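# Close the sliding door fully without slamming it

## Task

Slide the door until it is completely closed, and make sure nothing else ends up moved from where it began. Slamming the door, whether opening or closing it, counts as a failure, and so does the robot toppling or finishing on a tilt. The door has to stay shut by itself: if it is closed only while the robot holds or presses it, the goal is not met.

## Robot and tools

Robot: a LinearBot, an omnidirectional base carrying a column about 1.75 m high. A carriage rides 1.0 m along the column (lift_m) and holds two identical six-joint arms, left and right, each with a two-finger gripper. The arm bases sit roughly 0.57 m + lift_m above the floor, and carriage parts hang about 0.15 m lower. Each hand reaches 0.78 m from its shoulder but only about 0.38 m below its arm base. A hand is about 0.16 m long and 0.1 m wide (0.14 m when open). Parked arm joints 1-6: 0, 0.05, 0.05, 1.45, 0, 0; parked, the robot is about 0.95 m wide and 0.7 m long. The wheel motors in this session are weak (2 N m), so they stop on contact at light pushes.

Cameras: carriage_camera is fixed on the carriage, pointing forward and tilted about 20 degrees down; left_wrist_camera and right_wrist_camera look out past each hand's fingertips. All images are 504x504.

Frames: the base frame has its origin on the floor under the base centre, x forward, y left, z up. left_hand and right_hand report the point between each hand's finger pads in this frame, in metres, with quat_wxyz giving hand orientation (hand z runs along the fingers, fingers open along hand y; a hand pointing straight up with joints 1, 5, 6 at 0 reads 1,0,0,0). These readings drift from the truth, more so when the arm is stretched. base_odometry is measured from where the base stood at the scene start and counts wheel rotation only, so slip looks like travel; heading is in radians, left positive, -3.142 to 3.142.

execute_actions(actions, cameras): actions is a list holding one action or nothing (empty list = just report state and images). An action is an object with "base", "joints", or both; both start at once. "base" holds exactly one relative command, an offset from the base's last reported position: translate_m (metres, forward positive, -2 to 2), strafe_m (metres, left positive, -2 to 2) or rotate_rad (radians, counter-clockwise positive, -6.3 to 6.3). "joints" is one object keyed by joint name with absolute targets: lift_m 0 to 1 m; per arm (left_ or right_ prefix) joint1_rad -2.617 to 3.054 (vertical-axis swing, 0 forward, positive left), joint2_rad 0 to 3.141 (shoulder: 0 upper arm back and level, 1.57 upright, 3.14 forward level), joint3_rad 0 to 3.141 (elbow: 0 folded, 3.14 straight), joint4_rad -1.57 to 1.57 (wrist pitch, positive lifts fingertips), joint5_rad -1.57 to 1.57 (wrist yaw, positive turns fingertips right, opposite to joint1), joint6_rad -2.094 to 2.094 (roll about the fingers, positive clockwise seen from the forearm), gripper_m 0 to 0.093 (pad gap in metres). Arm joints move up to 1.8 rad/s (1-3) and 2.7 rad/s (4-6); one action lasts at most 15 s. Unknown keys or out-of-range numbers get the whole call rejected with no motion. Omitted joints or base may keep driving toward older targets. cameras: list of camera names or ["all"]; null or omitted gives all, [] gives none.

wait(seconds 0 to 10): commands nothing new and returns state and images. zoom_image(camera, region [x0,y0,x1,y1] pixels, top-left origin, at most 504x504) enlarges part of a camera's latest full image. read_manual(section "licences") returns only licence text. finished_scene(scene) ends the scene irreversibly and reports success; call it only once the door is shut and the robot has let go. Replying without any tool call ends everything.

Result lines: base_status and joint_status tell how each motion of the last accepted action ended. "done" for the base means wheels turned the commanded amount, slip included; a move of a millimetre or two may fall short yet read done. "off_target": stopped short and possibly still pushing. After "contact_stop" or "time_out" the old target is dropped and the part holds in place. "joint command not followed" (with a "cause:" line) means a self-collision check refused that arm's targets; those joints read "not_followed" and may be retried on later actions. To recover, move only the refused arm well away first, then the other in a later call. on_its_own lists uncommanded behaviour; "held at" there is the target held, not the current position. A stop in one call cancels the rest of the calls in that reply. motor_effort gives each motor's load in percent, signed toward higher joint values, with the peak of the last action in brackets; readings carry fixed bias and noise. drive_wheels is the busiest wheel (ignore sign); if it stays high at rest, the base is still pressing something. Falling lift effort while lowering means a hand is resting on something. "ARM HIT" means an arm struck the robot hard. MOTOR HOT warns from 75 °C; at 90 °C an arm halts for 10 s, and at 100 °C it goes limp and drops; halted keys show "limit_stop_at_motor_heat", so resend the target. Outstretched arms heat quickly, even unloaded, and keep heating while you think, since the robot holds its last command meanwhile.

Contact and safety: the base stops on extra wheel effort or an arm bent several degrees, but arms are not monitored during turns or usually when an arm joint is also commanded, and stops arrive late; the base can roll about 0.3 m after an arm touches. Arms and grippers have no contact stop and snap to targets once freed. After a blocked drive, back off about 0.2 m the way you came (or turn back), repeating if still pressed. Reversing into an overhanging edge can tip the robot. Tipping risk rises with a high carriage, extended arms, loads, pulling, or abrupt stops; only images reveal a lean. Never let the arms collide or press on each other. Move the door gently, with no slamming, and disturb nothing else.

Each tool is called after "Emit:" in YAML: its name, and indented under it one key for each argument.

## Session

Emit:
execute_actions:
  actions: []

Scene clock: 0.00 s.
base_odometry: x=+0.000 y=+0.000 heading=+0.000 (m, m, rad; odometry frame)
base_status: not commanded
joint_positions: lift_m=+0.299 left_joint1_rad=+0.015 left_joint2_rad=+0.047 left_joint3_rad=+0.013 left_joint4_rad=+1.495 left_joint5_rad=+0.000 left_joint6_rad=-0.009 left_gripper_m=+0.095 right_joint1_rad=+0.000 right_joint2_rad=+0.038 right_joint3_rad=+0.060 right_joint4_rad=+1.427 right_joint5_rad=-0.035 right_joint6_rad=-0.020 right_gripper_m=+0.095
joint_status: not commanded
motor_effort: lift_m=+26 drive_wheels=+5 (%)
left_hand: x=+0.3115 y=+0.3129 z=+1.3055 quat_wxyz=(+0.998, -0.001, +0.055, +0.003) (m; base frame)
right_hand: x=+0.3110 y=-0.3064 z=+1.3164 quat_wxyz=(+0.998, -0.018, +0.061, -0.009) (m; base frame)
pictures: carriage_camera, left_wrist_camera, right_wrist_camera
Images, in order (width x height): carriage_camera 504x504, left_wrist_camera 504x504, right_wrist_camera 504x504.

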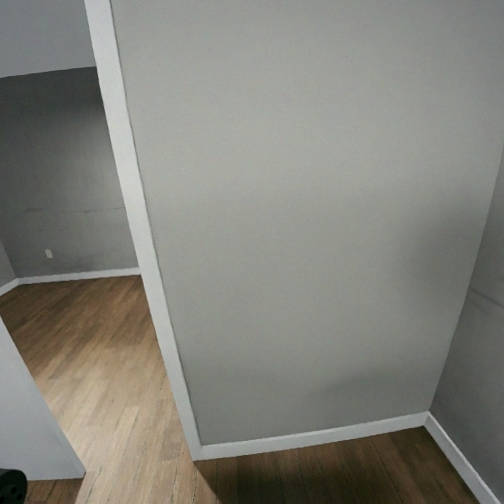

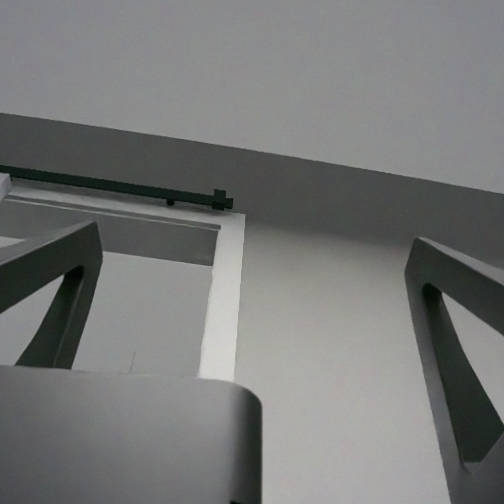

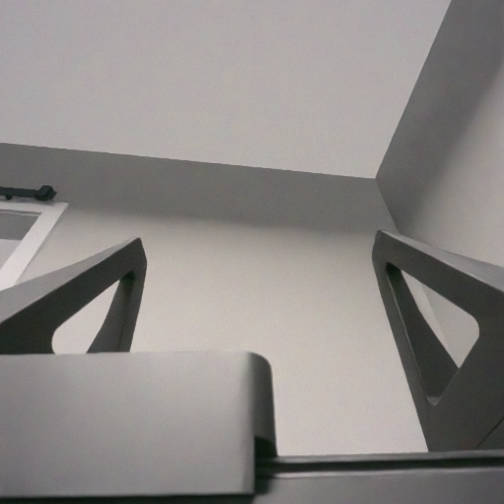

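Emit:
execute_actions:
  actions:
    - {"base":{"rotate_rad":0.13},"joints":{"lift_m":0.04,"left_joint1_rad":0,"left_joint2_rad":0.9,"left_joint3_rad":0.5,"left_joint4_rad":0.4,"left_gripper_m":0.093}}
  cameras: []

Emit:
execute_actions:
  actions:
    - {"base":{"strafe_m":0.4}}
  cameras: ["carriage_camera","left_wrist_camera"]

Scene clock: 5.80 s.
base_odometry: x=+0.000 y=+0.000 heading=+0.128 (m, m, rad; odometry frame)
base_status: done
joint_positions: lift_m=+0.040 left_joint1_rad=+0.009 left_joint2_rad=+0.898 left_joint3_rad=+0.479 left_joint4_rad=+0.387 left_joint5_rad=+0.000 left_joint6_rad=-0.009 left_gripper_m=+0.093 right_joint1_rad=+0.000 right_joint2_rad=+0.038 right_joint3_rad=+0.060 right_joint4_rad=+1.428 right_joint5_rad=-0.035 right_joint6_rad=-0.020 right_gripper_m=+0.095
joint_status: all done
motor_effort: lift_m=+23(23) drive_wheels=+21(32) (%)
left_hand: x=+0.6309 y=+0.3156 z=+0.8920 quat_wxyz=(+0.696, -0.006, +0.718, +0.000) (m; base frame)
right_hand: x=+0.3109 y=-0.3064 z=+1.0575 quat_wxyz=(+0.998, -0.018, +0.060, -0.009) (m; base frame)
pictures: none
No camera images: the call's "cameras" was empty. Leave "cameras" out to get every camera's image.

Scene clock: 8.70 s.
base_odometry: x=-0.051 y=+0.397 heading=+0.128 (m, m, rad; odometry frame)
base_status: done
joint_positions: lift_m=+0.040 left_joint1_rad=+0.008 left_joint2_rad=+0.898 left_joint3_rad=+0.479 left_joint4_rad=+0.387 left_joint5_rad=+0.000 left_joint6_rad=-0.009 left_gripper_m=+0.093 right_joint1_rad=+0.000 right_joint2_rad=+0.038 right_joint3_rad=+0.060 right_joint4_rad=+1.428 right_joint5_rad=-0.035 right_joint6_rad=-0.020 right_gripper_m=+0.095
joint_status: not commanded
motor_effort: lift_m=+23(23) drive_wheels=-8(56) (%)
left_hand: x=+0.6309 y=+0.3152 z=+0.8920 quat_wxyz=(+0.696, -0.006, +0.718, +0.000) (m; base frame)
right_hand: x=+0.3108 y=-0.3064 z=+1.0575 quat_wxyz=(+0.998, -0.018, +0.060, -0.009) (m; base frame)
pictures: carriage_camera, left_wrist_camera
Images, in order (width x height): carriage_camera 504x504, left_wrist_camera 504x504.

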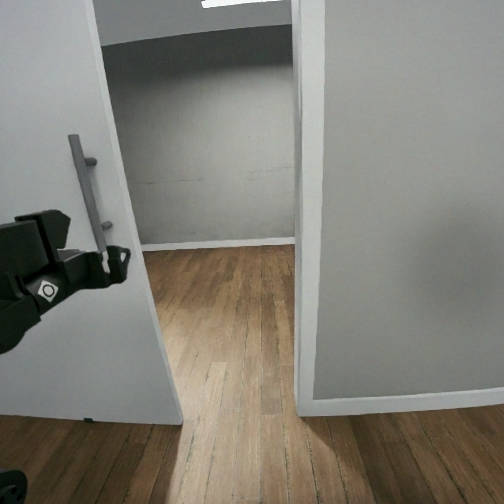

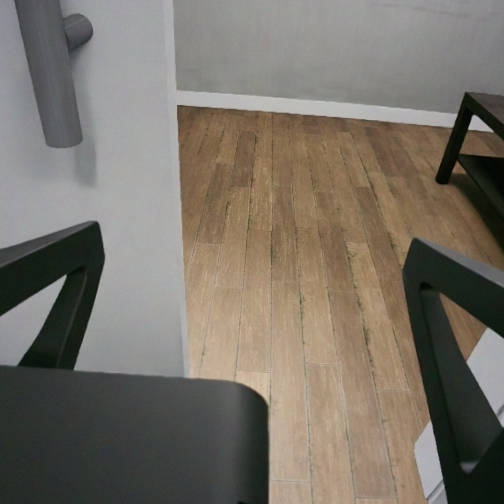

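Emit:
execute_actions:
  actions:
    - {"base":{"strafe_m":0.12},"joints":{"lift_m":0.16}}
  cameras: []

Emit:
execute_actions:
  actions:
    - {"base":{"translate_m":0.08}}
  cameras: ["carriage_camera","left_wrist_camera"]

Scene clock: 12.83 s.
base_odometry: x=-0.066 y=+0.516 heading=+0.127 (m, m, rad; odometry frame)
base_status: done
joint_positions: lift_m=+0.160 left_joint1_rad=+0.008 left_joint2_rad=+0.898 left_joint3_rad=+0.479 left_joint4_rad=+0.394 left_joint5_rad=+0.000 left_joint6_rad=-0.009 left_gripper_m=+0.093 right_joint1_rad=+0.000 right_joint2_rad=+0.038 right_joint3_rad=+0.060 right_joint4_rad=+1.428 right_joint5_rad=-0.035 right_joint6_rad=-0.020 right_gripper_m=+0.095
joint_status: all done
motor_effort: lift_m=+28(35) drive_wheels=-10(45) (%)
left_hand: x=+0.6309 y=+0.3152 z=+1.0131 quat_wxyz=(+0.698, -0.006, +0.716, +0.000) (m; base frame)
right_hand: x=+0.3109 y=-0.3065 z=+1.1771 quat_wxyz=(+0.998, -0.018, +0.060, -0.009) (m; base frame)
pictures: none
No camera images: the call's "cameras" was empty. Leave "cameras" out to get every camera's image.

Scene clock: 14.33 s.
base_odometry: x=+0.013 y=+0.527 heading=+0.128 (m, m, rad; odometry frame)
base_status: done
joint_positions: lift_m=+0.160 left_joint1_rad=+0.008 left_joint2_rad=+0.898 left_joint3_rad=+0.479 left_joint4_rad=+0.394 left_joint5_rad=+0.000 left_joint6_rad=-0.009 left_gripper_m=+0.093 right_joint1_rad=+0.000 right_joint2_rad=+0.038 right_joint3_rad=+0.060 right_joint4_rad=+1.427 right_joint5_rad=-0.035 right_joint6_rad=-0.020 right_gripper_m=+0.095
joint_status: not commanded
motor_effort: lift_m=+28(28) drive_wheels=-11(38) (%)
left_hand: x=+0.6309 y=+0.3152 z=+1.0131 quat_wxyz=(+0.698, -0.006, +0.716, +0.000) (m; base frame)
right_hand: x=+0.3110 y=-0.3065 z=+1.1771 quat_wxyz=(+0.998, -0.018, +0.061, -0.009) (m; base frame)
pictures: carriage_camera, left_wrist_camera
Images, in order (width x height): carriage_camera 504x504, left_wrist_camera 504x504.

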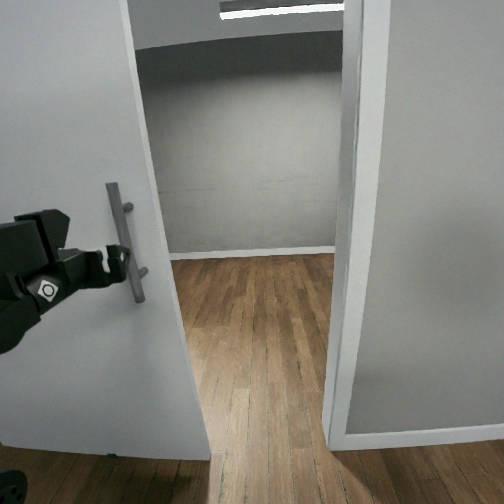

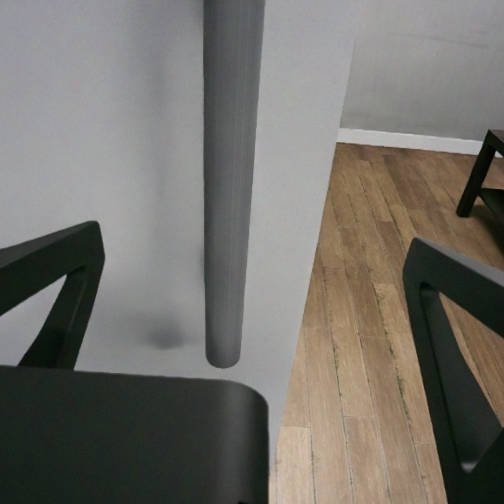

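Emit:
execute_actions:
  actions:
    - {"base":{"translate_m":0.12},"joints":{"left_joint1_rad":0.04,"left_joint5_rad":0.03}}
  cameras: ["left_wrist_camera"]

Emit:
execute_actions:
  actions:
    - {"joints":{"left_gripper_m":0.0}}
  cameras: ["left_wrist_camera","carriage_camera"]

Scene clock: 18.87 s.
base_odometry: x=+0.132 y=+0.542 heading=+0.129 (m, m, rad; odometry frame)
base_status: done
joint_positions: lift_m=+0.160 left_joint1_rad=+0.032 left_joint2_rad=+0.898 left_joint3_rad=+0.479 left_joint4_rad=+0.394 left_joint5_rad=+0.024 left_joint6_rad=-0.009 left_gripper_m=+0.093 right_joint1_rad=+0.000 right_joint2_rad=+0.038 right_joint3_rad=+0.060 right_joint4_rad=+1.427 right_joint5_rad=-0.035 right_joint6_rad=-0.020 right_gripper_m=+0.095
joint_status: all done
motor_effort: lift_m=+28(28) drive_wheels=-11(44) (%)
left_hand: x=+0.6308 y=+0.3195 z=+1.0131 quat_wxyz=(+0.698, -0.006, +0.716, -0.001) (m; base frame)
right_hand: x=+0.3112 y=-0.3065 z=+1.1771 quat_wxyz=(+0.998, -0.018, +0.061, -0.009) (m; base frame)
pictures: left_wrist_camera
Images, in order (width x height): left_wrist_camera 504x504.

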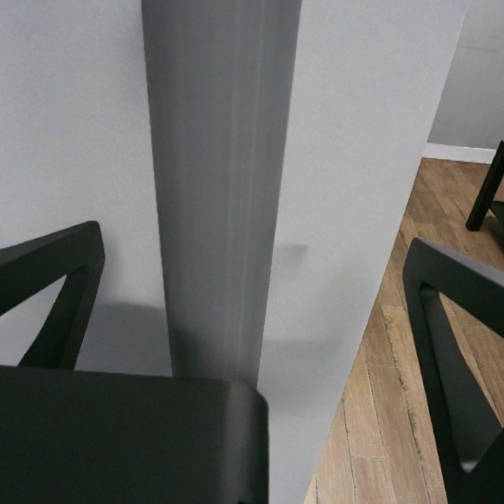

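Scene clock: 19.60 s.
base_odometry: x=+0.132 y=+0.542 heading=+0.129 (m, m, rad; odometry frame)
base_status: not commanded
joint_positions: lift_m=+0.160 left_joint1_rad=+0.046 left_joint2_rad=+0.898 left_joint3_rad=+0.479 left_joint4_rad=+0.394 left_joint5_rad=-0.002 left_joint6_rad=-0.001 left_gripper_m=+0.024 right_joint1_rad=+0.000 right_joint2_rad=+0.038 right_joint3_rad=+0.060 right_joint4_rad=+1.427 right_joint5_rad=-0.035 right_joint6_rad=-0.020 right_gripper_m=+0.095
joint_status: left_gripper_m off_target (ended at +0.024, target +0.000)
motor_effort: lift_m=+28(28) drive_wheels=-10(12) (%)
left_hand: x=+0.6305 y=+0.3290 z=+1.0131 quat_wxyz=(+0.698, -0.018, +0.716, +0.016) (m; base frame)
right_hand: x=+0.3110 y=-0.3064 z=+1.1771 quat_wxyz=(+0.998, -0.018, +0.061, -0.009) (m; base frame)
pictures: carriage_camera, left_wrist_camera
Images, in order (width x height): carriage_camera 504x504, left_wrist_camera 504x504.

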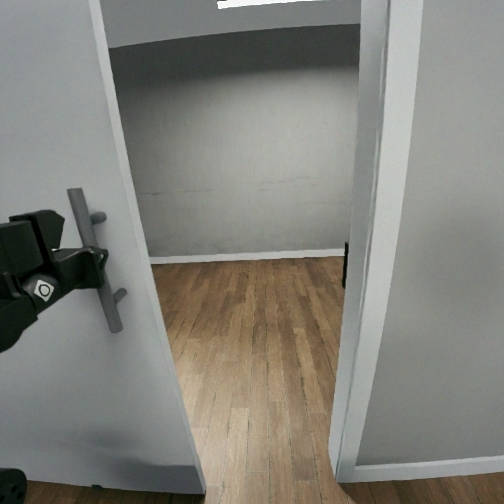

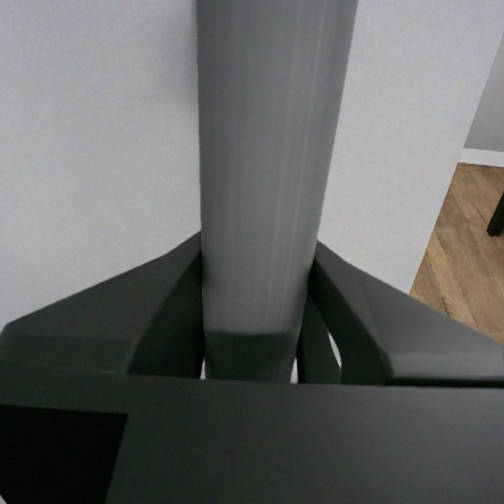

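Emit:
execute_actions:
  actions:
    - {"base":{"strafe_m":-0.4},"joints":{"left_joint5_rad":0.1,"left_joint1_rad":0.0}}
  cameras: ["carriage_camera"]

Scene clock: 24.40 s.
base_odometry: x=+0.184 y=+0.146 heading=+0.129 (m, m, rad; odometry frame)
base_status: done
joint_positions: lift_m=+0.160 left_joint1_rad=+0.027 left_joint2_rad=+0.882 left_joint3_rad=+0.479 left_joint4_rad=+0.367 left_joint5_rad=-0.003 left_joint6_rad=+0.003 left_gripper_m=+0.024 right_joint1_rad=+0.000 right_joint2_rad=+0.038 right_joint3_rad=+0.060 right_joint4_rad=+1.427 right_joint5_rad=-0.035 right_joint6_rad=-0.020 right_gripper_m=+0.095
joint_status: left_joint1_rad off_target (ended at +0.027, target +0.000); left_joint5_rad off_target (ended at -0.002, target +0.100)
motor_effort: lift_m=+28(28) drive_wheels=+5(60) (%)
left_hand: x=+0.6280 y=+0.3222 z=+1.0122 quat_wxyz=(+0.695, -0.009, +0.719, +0.011) (m; base frame)
right_hand: x=+0.3111 y=-0.3064 z=+1.1771 quat_wxyz=(+0.998, -0.018, +0.061, -0.009) (m; base frame)
pictures: carriage_camera
Images, in order (width x height): carriage_camera 504x504.

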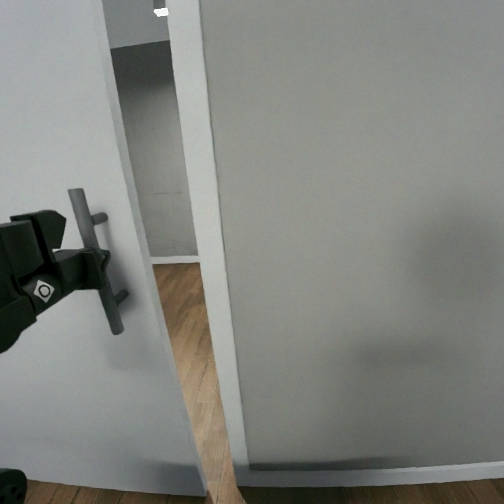

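Emit:
execute_actions:
  actions:
    - {"base":{"strafe_m":-0.12},"joints":{"left_joint5_rad":0.13,"left_joint1_rad":-0.02}}
  cameras: []

Emit:
execute_actions:
  actions:
    - {"base":{"strafe_m":-0.04},"joints":{"left_joint5_rad":0.1,"left_joint1_rad":0.0}}
  cameras: []

Emit:
execute_actions:
  actions:
    - {"base":{"strafe_m":-0.03},"joints":{"left_joint5_rad":0.13,"left_joint1_rad":-0.02}}
  cameras: []

Emit:
execute_actions:
  actions:
    - {"base":{"strafe_m":-0.03},"joints":{"left_joint5_rad":0.1,"left_joint1_rad":0.0}}
  cameras: ["carriage_camera"]

Scene clock: 28.93 s.
base_odometry: x=+0.200 y=+0.027 heading=+0.130 (m, m, rad; odometry frame)
base_status: done
joint_positions: lift_m=+0.160 left_joint1_rad=+0.008 left_joint2_rad=+0.877 left_joint3_rad=+0.479 left_joint4_rad=+0.361 left_joint5_rad=+0.029 left_joint6_rad=+0.004 left_gripper_m=+0.023 right_joint1_rad=+0.000 right_joint2_rad=+0.038 right_joint3_rad=+0.060 right_joint4_rad=+1.427 right_joint5_rad=-0.035 right_joint6_rad=-0.020 right_gripper_m=+0.095
joint_status: left_joint1_rad off_target (ended at +0.008, target -0.020); left_joint5_rad off_target (ended at +0.029, target +0.130)
motor_effort: lift_m=+28(28) drive_wheels=-5(55) (%)
left_hand: x=+0.6273 y=+0.3104 z=+1.0121 quat_wxyz=(+0.694, +0.008, +0.720, -0.006) (m; base frame)
right_hand: x=+0.3111 y=-0.3064 z=+1.1771 quat_wxyz=(+0.998, -0.018, +0.061, -0.009) (m; base frame)
pictures: none
No camera images: the call's "cameras" was empty. Leave "cameras" out to get every camera's image.

Scene clock: 30.13 s.
base_odometry: x=+0.205 y=-0.013 heading=+0.130 (m, m, rad; odometry frame)
base_status: done
joint_positions: lift_m=+0.160 left_joint1_rad=+0.033 left_joint2_rad=+0.884 left_joint3_rad=+0.479 left_joint4_rad=+0.370 left_joint5_rad=-0.025 left_joint6_rad=+0.004 left_gripper_m=+0.023 right_joint1_rad=+0.000 right_joint2_rad=+0.038 right_joint3_rad=+0.060 right_joint4_rad=+1.427 right_joint5_rad=-0.035 right_joint6_rad=-0.020 right_gripper_m=+0.095
joint_status: left_joint1_rad off_target (ended at +0.033, target +0.000); left_joint5_rad off_target (ended at -0.026, target +0.100)
motor_effort: lift_m=+28(28) drive_wheels=+3(46) (%)
left_hand: x=+0.6281 y=+0.3282 z=+1.0122 quat_wxyz=(+0.695, -0.019, +0.719, +0.022) (m; base frame)
right_hand: x=+0.3111 y=-0.3064 z=+1.1771 quat_wxyz=(+0.998, -0.018, +0.061, -0.009) (m; base frame)
pictures: none
No camera images: the call's "cameras" was empty. Leave "cameras" out to get every camera's image.

Scene clock: 31.10 s.
base_odometry: x=+0.209 y=-0.042 heading=+0.131 (m, m, rad; odometry frame)
base_status: done
joint_positions: lift_m=+0.160 left_joint1_rad=+0.053 left_joint2_rad=+0.891 left_joint3_rad=+0.479 left_joint4_rad=+0.382 left_joint5_rad=-0.135 left_joint6_rad=+0.002 left_gripper_m=+0.023 right_joint1_rad=+0.000 right_joint2_rad=+0.038 right_joint3_rad=+0.060 right_joint4_rad=+1.427 right_joint5_rad=-0.035 right_joint6_rad=-0.020 right_gripper_m=+0.095
joint_status: left_joint1_rad off_target (ended at +0.053, target -0.020); left_joint5_rad off_target (ended at -0.135, target +0.130)
motor_effort: lift_m=+28(28) drive_wheels=+18(56) (%)
left_hand: x=+0.6264 y=+0.3540 z=+1.0127 quat_wxyz=(+0.693, -0.065, +0.715, +0.068) (m; base frame)
right_hand: x=+0.3111 y=-0.3064 z=+1.1771 quat_wxyz=(+0.998, -0.018, +0.061, -0.009) (m; base frame)
pictures: none
No camera images: the call's "cameras" was empty. Leave "cameras" out to get every camera's image.

Scene clock: 32.07 s.
base_odometry: x=+0.213 y=-0.071 heading=+0.131 (m, m, rad; odometry frame)
base_status: done
joint_positions: lift_m=+0.160 left_joint1_rad=+0.100 left_joint2_rad=+0.918 left_joint3_rad=+0.486 left_joint4_rad=+0.405 left_joint5_rad=-0.222 left_joint6_rad=+0.000 left_gripper_m=+0.023 right_joint1_rad=+0.000 right_joint2_rad=+0.038 right_joint3_rad=+0.060 right_joint4_rad=+1.427 right_joint5_rad=-0.035 right_joint6_rad=-0.020 right_gripper_m=+0.095
joint_status: left_joint1_rad off_target (ended at +0.100, target +0.000); left_joint5_rad off_target (ended at -0.222, target +0.100)
motor_effort: lift_m=+28(28) drive_wheels=+28(64) (%)
left_hand: x=+0.6246 y=+0.3849 z=+1.0131 quat_wxyz=(+0.689, -0.113, +0.707, +0.114) (m; base frame)
right_hand: x=+0.3112 y=-0.3064 z=+1.1771 quat_wxyz=(+0.998, -0.018, +0.061, -0.009) (m; base frame)
pictures: carriage_camera
Images, in order (width x height): carriage_camera 504x504.

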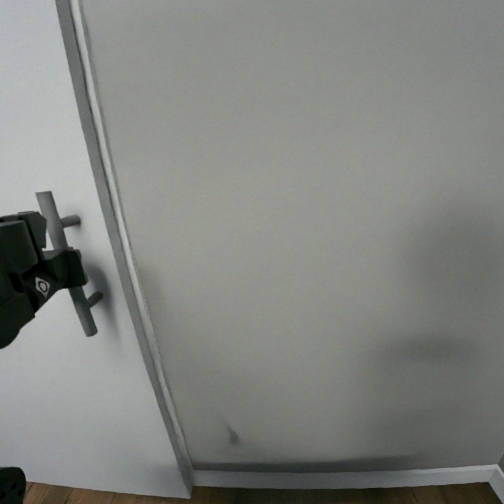

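At the stop. Relax, release, back off.

Emit:
execute_actions:
  actions:
    - {"joints":{"left_joint5_rad":-0.21,"left_joint1_rad":0.1}}
  cameras: []

Emit:
execute_actions:
  actions:
    - {"joints":{"left_gripper_m":0.093}}
  cameras: []

Emit:
execute_actions:
  actions:
    - {"base":{"translate_m":-0.12}}
  cameras: ["carriage_camera","left_wrist_camera"]

Scene clock: 34.97 s.
base_odometry: x=+0.213 y=-0.072 heading=+0.131 (m, m, rad; odometry frame)
base_status: not commanded
joint_positions: lift_m=+0.160 left_joint1_rad=+0.117 left_joint2_rad=+0.918 left_joint3_rad=+0.486 left_joint4_rad=+0.405 left_joint5_rad=-0.217 left_joint6_rad=-0.001 left_gripper_m=+0.023 right_joint1_rad=+0.000 right_joint2_rad=+0.038 right_joint3_rad=+0.060 right_joint4_rad=+1.427 right_joint5_rad=-0.035 right_joint6_rad=-0.020 right_gripper_m=+0.095
joint_status: all done
motor_effort: lift_m=+28(28) drive_wheels=+13(28) (%)
left_hand: x=+0.6236 y=+0.3901 z=+1.0131 quat_wxyz=(+0.688, -0.117, +0.706, +0.118) (m; base frame)
right_hand: x=+0.3112 y=-0.3064 z=+1.1771 quat_wxyz=(+0.998, -0.018, +0.061, -0.009) (m; base frame)
pictures: none
No camera images: the call's "cameras" was empty. Leave "cameras" out to get every camera's image.

Scene clock: 35.70 s.
base_odometry: x=+0.213 y=-0.072 heading=+0.131 (m, m, rad; odometry frame)
base_status: not commanded
joint_positions: lift_m=+0.160 left_joint1_rad=+0.111 left_joint2_rad=+0.918 left_joint3_rad=+0.486 left_joint4_rad=+0.405 left_joint5_rad=-0.217 left_joint6_rad=-0.001 left_gripper_m=+0.093 right_joint1_rad=+0.000 right_joint2_rad=+0.038 right_joint3_rad=+0.060 right_joint4_rad=+1.427 right_joint5_rad=-0.035 right_joint6_rad=-0.020 right_gripper_m=+0.095
joint_status: all done
motor_effort: lift_m=+28(28) drive_wheels=+8(13) (%)
left_hand: x=+0.6241 y=+0.3877 z=+1.0130 quat_wxyz=(+0.688, -0.115, +0.707, +0.115) (m; base frame)
right_hand: x=+0.3111 y=-0.3064 z=+1.1771 quat_wxyz=(+0.998, -0.018, +0.061, -0.009) (m; base frame)
pictures: none
No camera images: the call's "cameras" was empty. Leave "cameras" out to get every camera's image.

Scene clock: 37.47 s.
base_odometry: x=+0.094 y=-0.088 heading=+0.130 (m, m, rad; odometry frame)
base_status: done
joint_positions: lift_m=+0.160 left_joint1_rad=+0.111 left_joint2_rad=+0.914 left_joint3_rad=+0.486 left_joint4_rad=+0.404 left_joint5_rad=-0.217 left_joint6_rad=-0.001 left_gripper_m=+0.093 right_joint1_rad=+0.000 right_joint2_rad=+0.038 right_joint3_rad=+0.060 right_joint4_rad=+1.427 right_joint5_rad=-0.035 right_joint6_rad=-0.020 right_gripper_m=+0.095
joint_status: not commanded
motor_effort: lift_m=+28(28) drive_wheels=-6(34) (%)
left_hand: x=+0.6236 y=+0.3876 z=+1.0140 quat_wxyz=(+0.689, -0.115, +0.706, +0.115) (m; base frame)
right_hand: x=+0.3111 y=-0.3064 z=+1.1771 quat_wxyz=(+0.998, -0.018, +0.061, -0.009) (m; base frame)
pictures: carriage_camera, left_wrist_camera
Images, in order (width x height): carriage_camera 504x504, left_wrist_camera 504x504.

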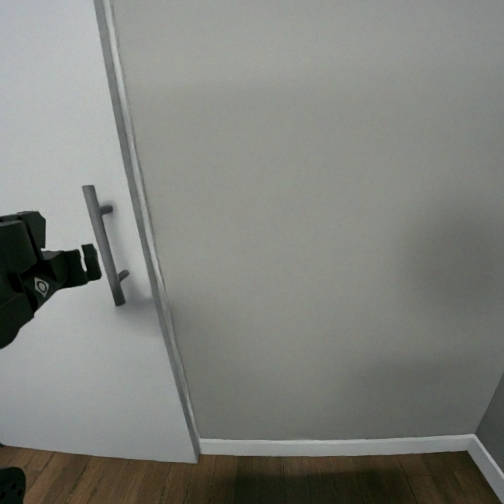

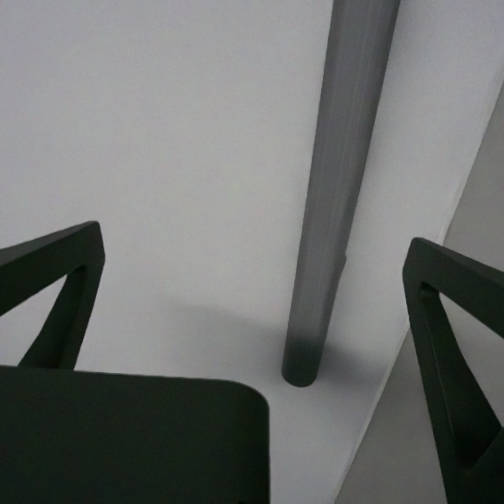

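Emit:
finished_scene:
  scene: 2

The scene is finished: the task was done.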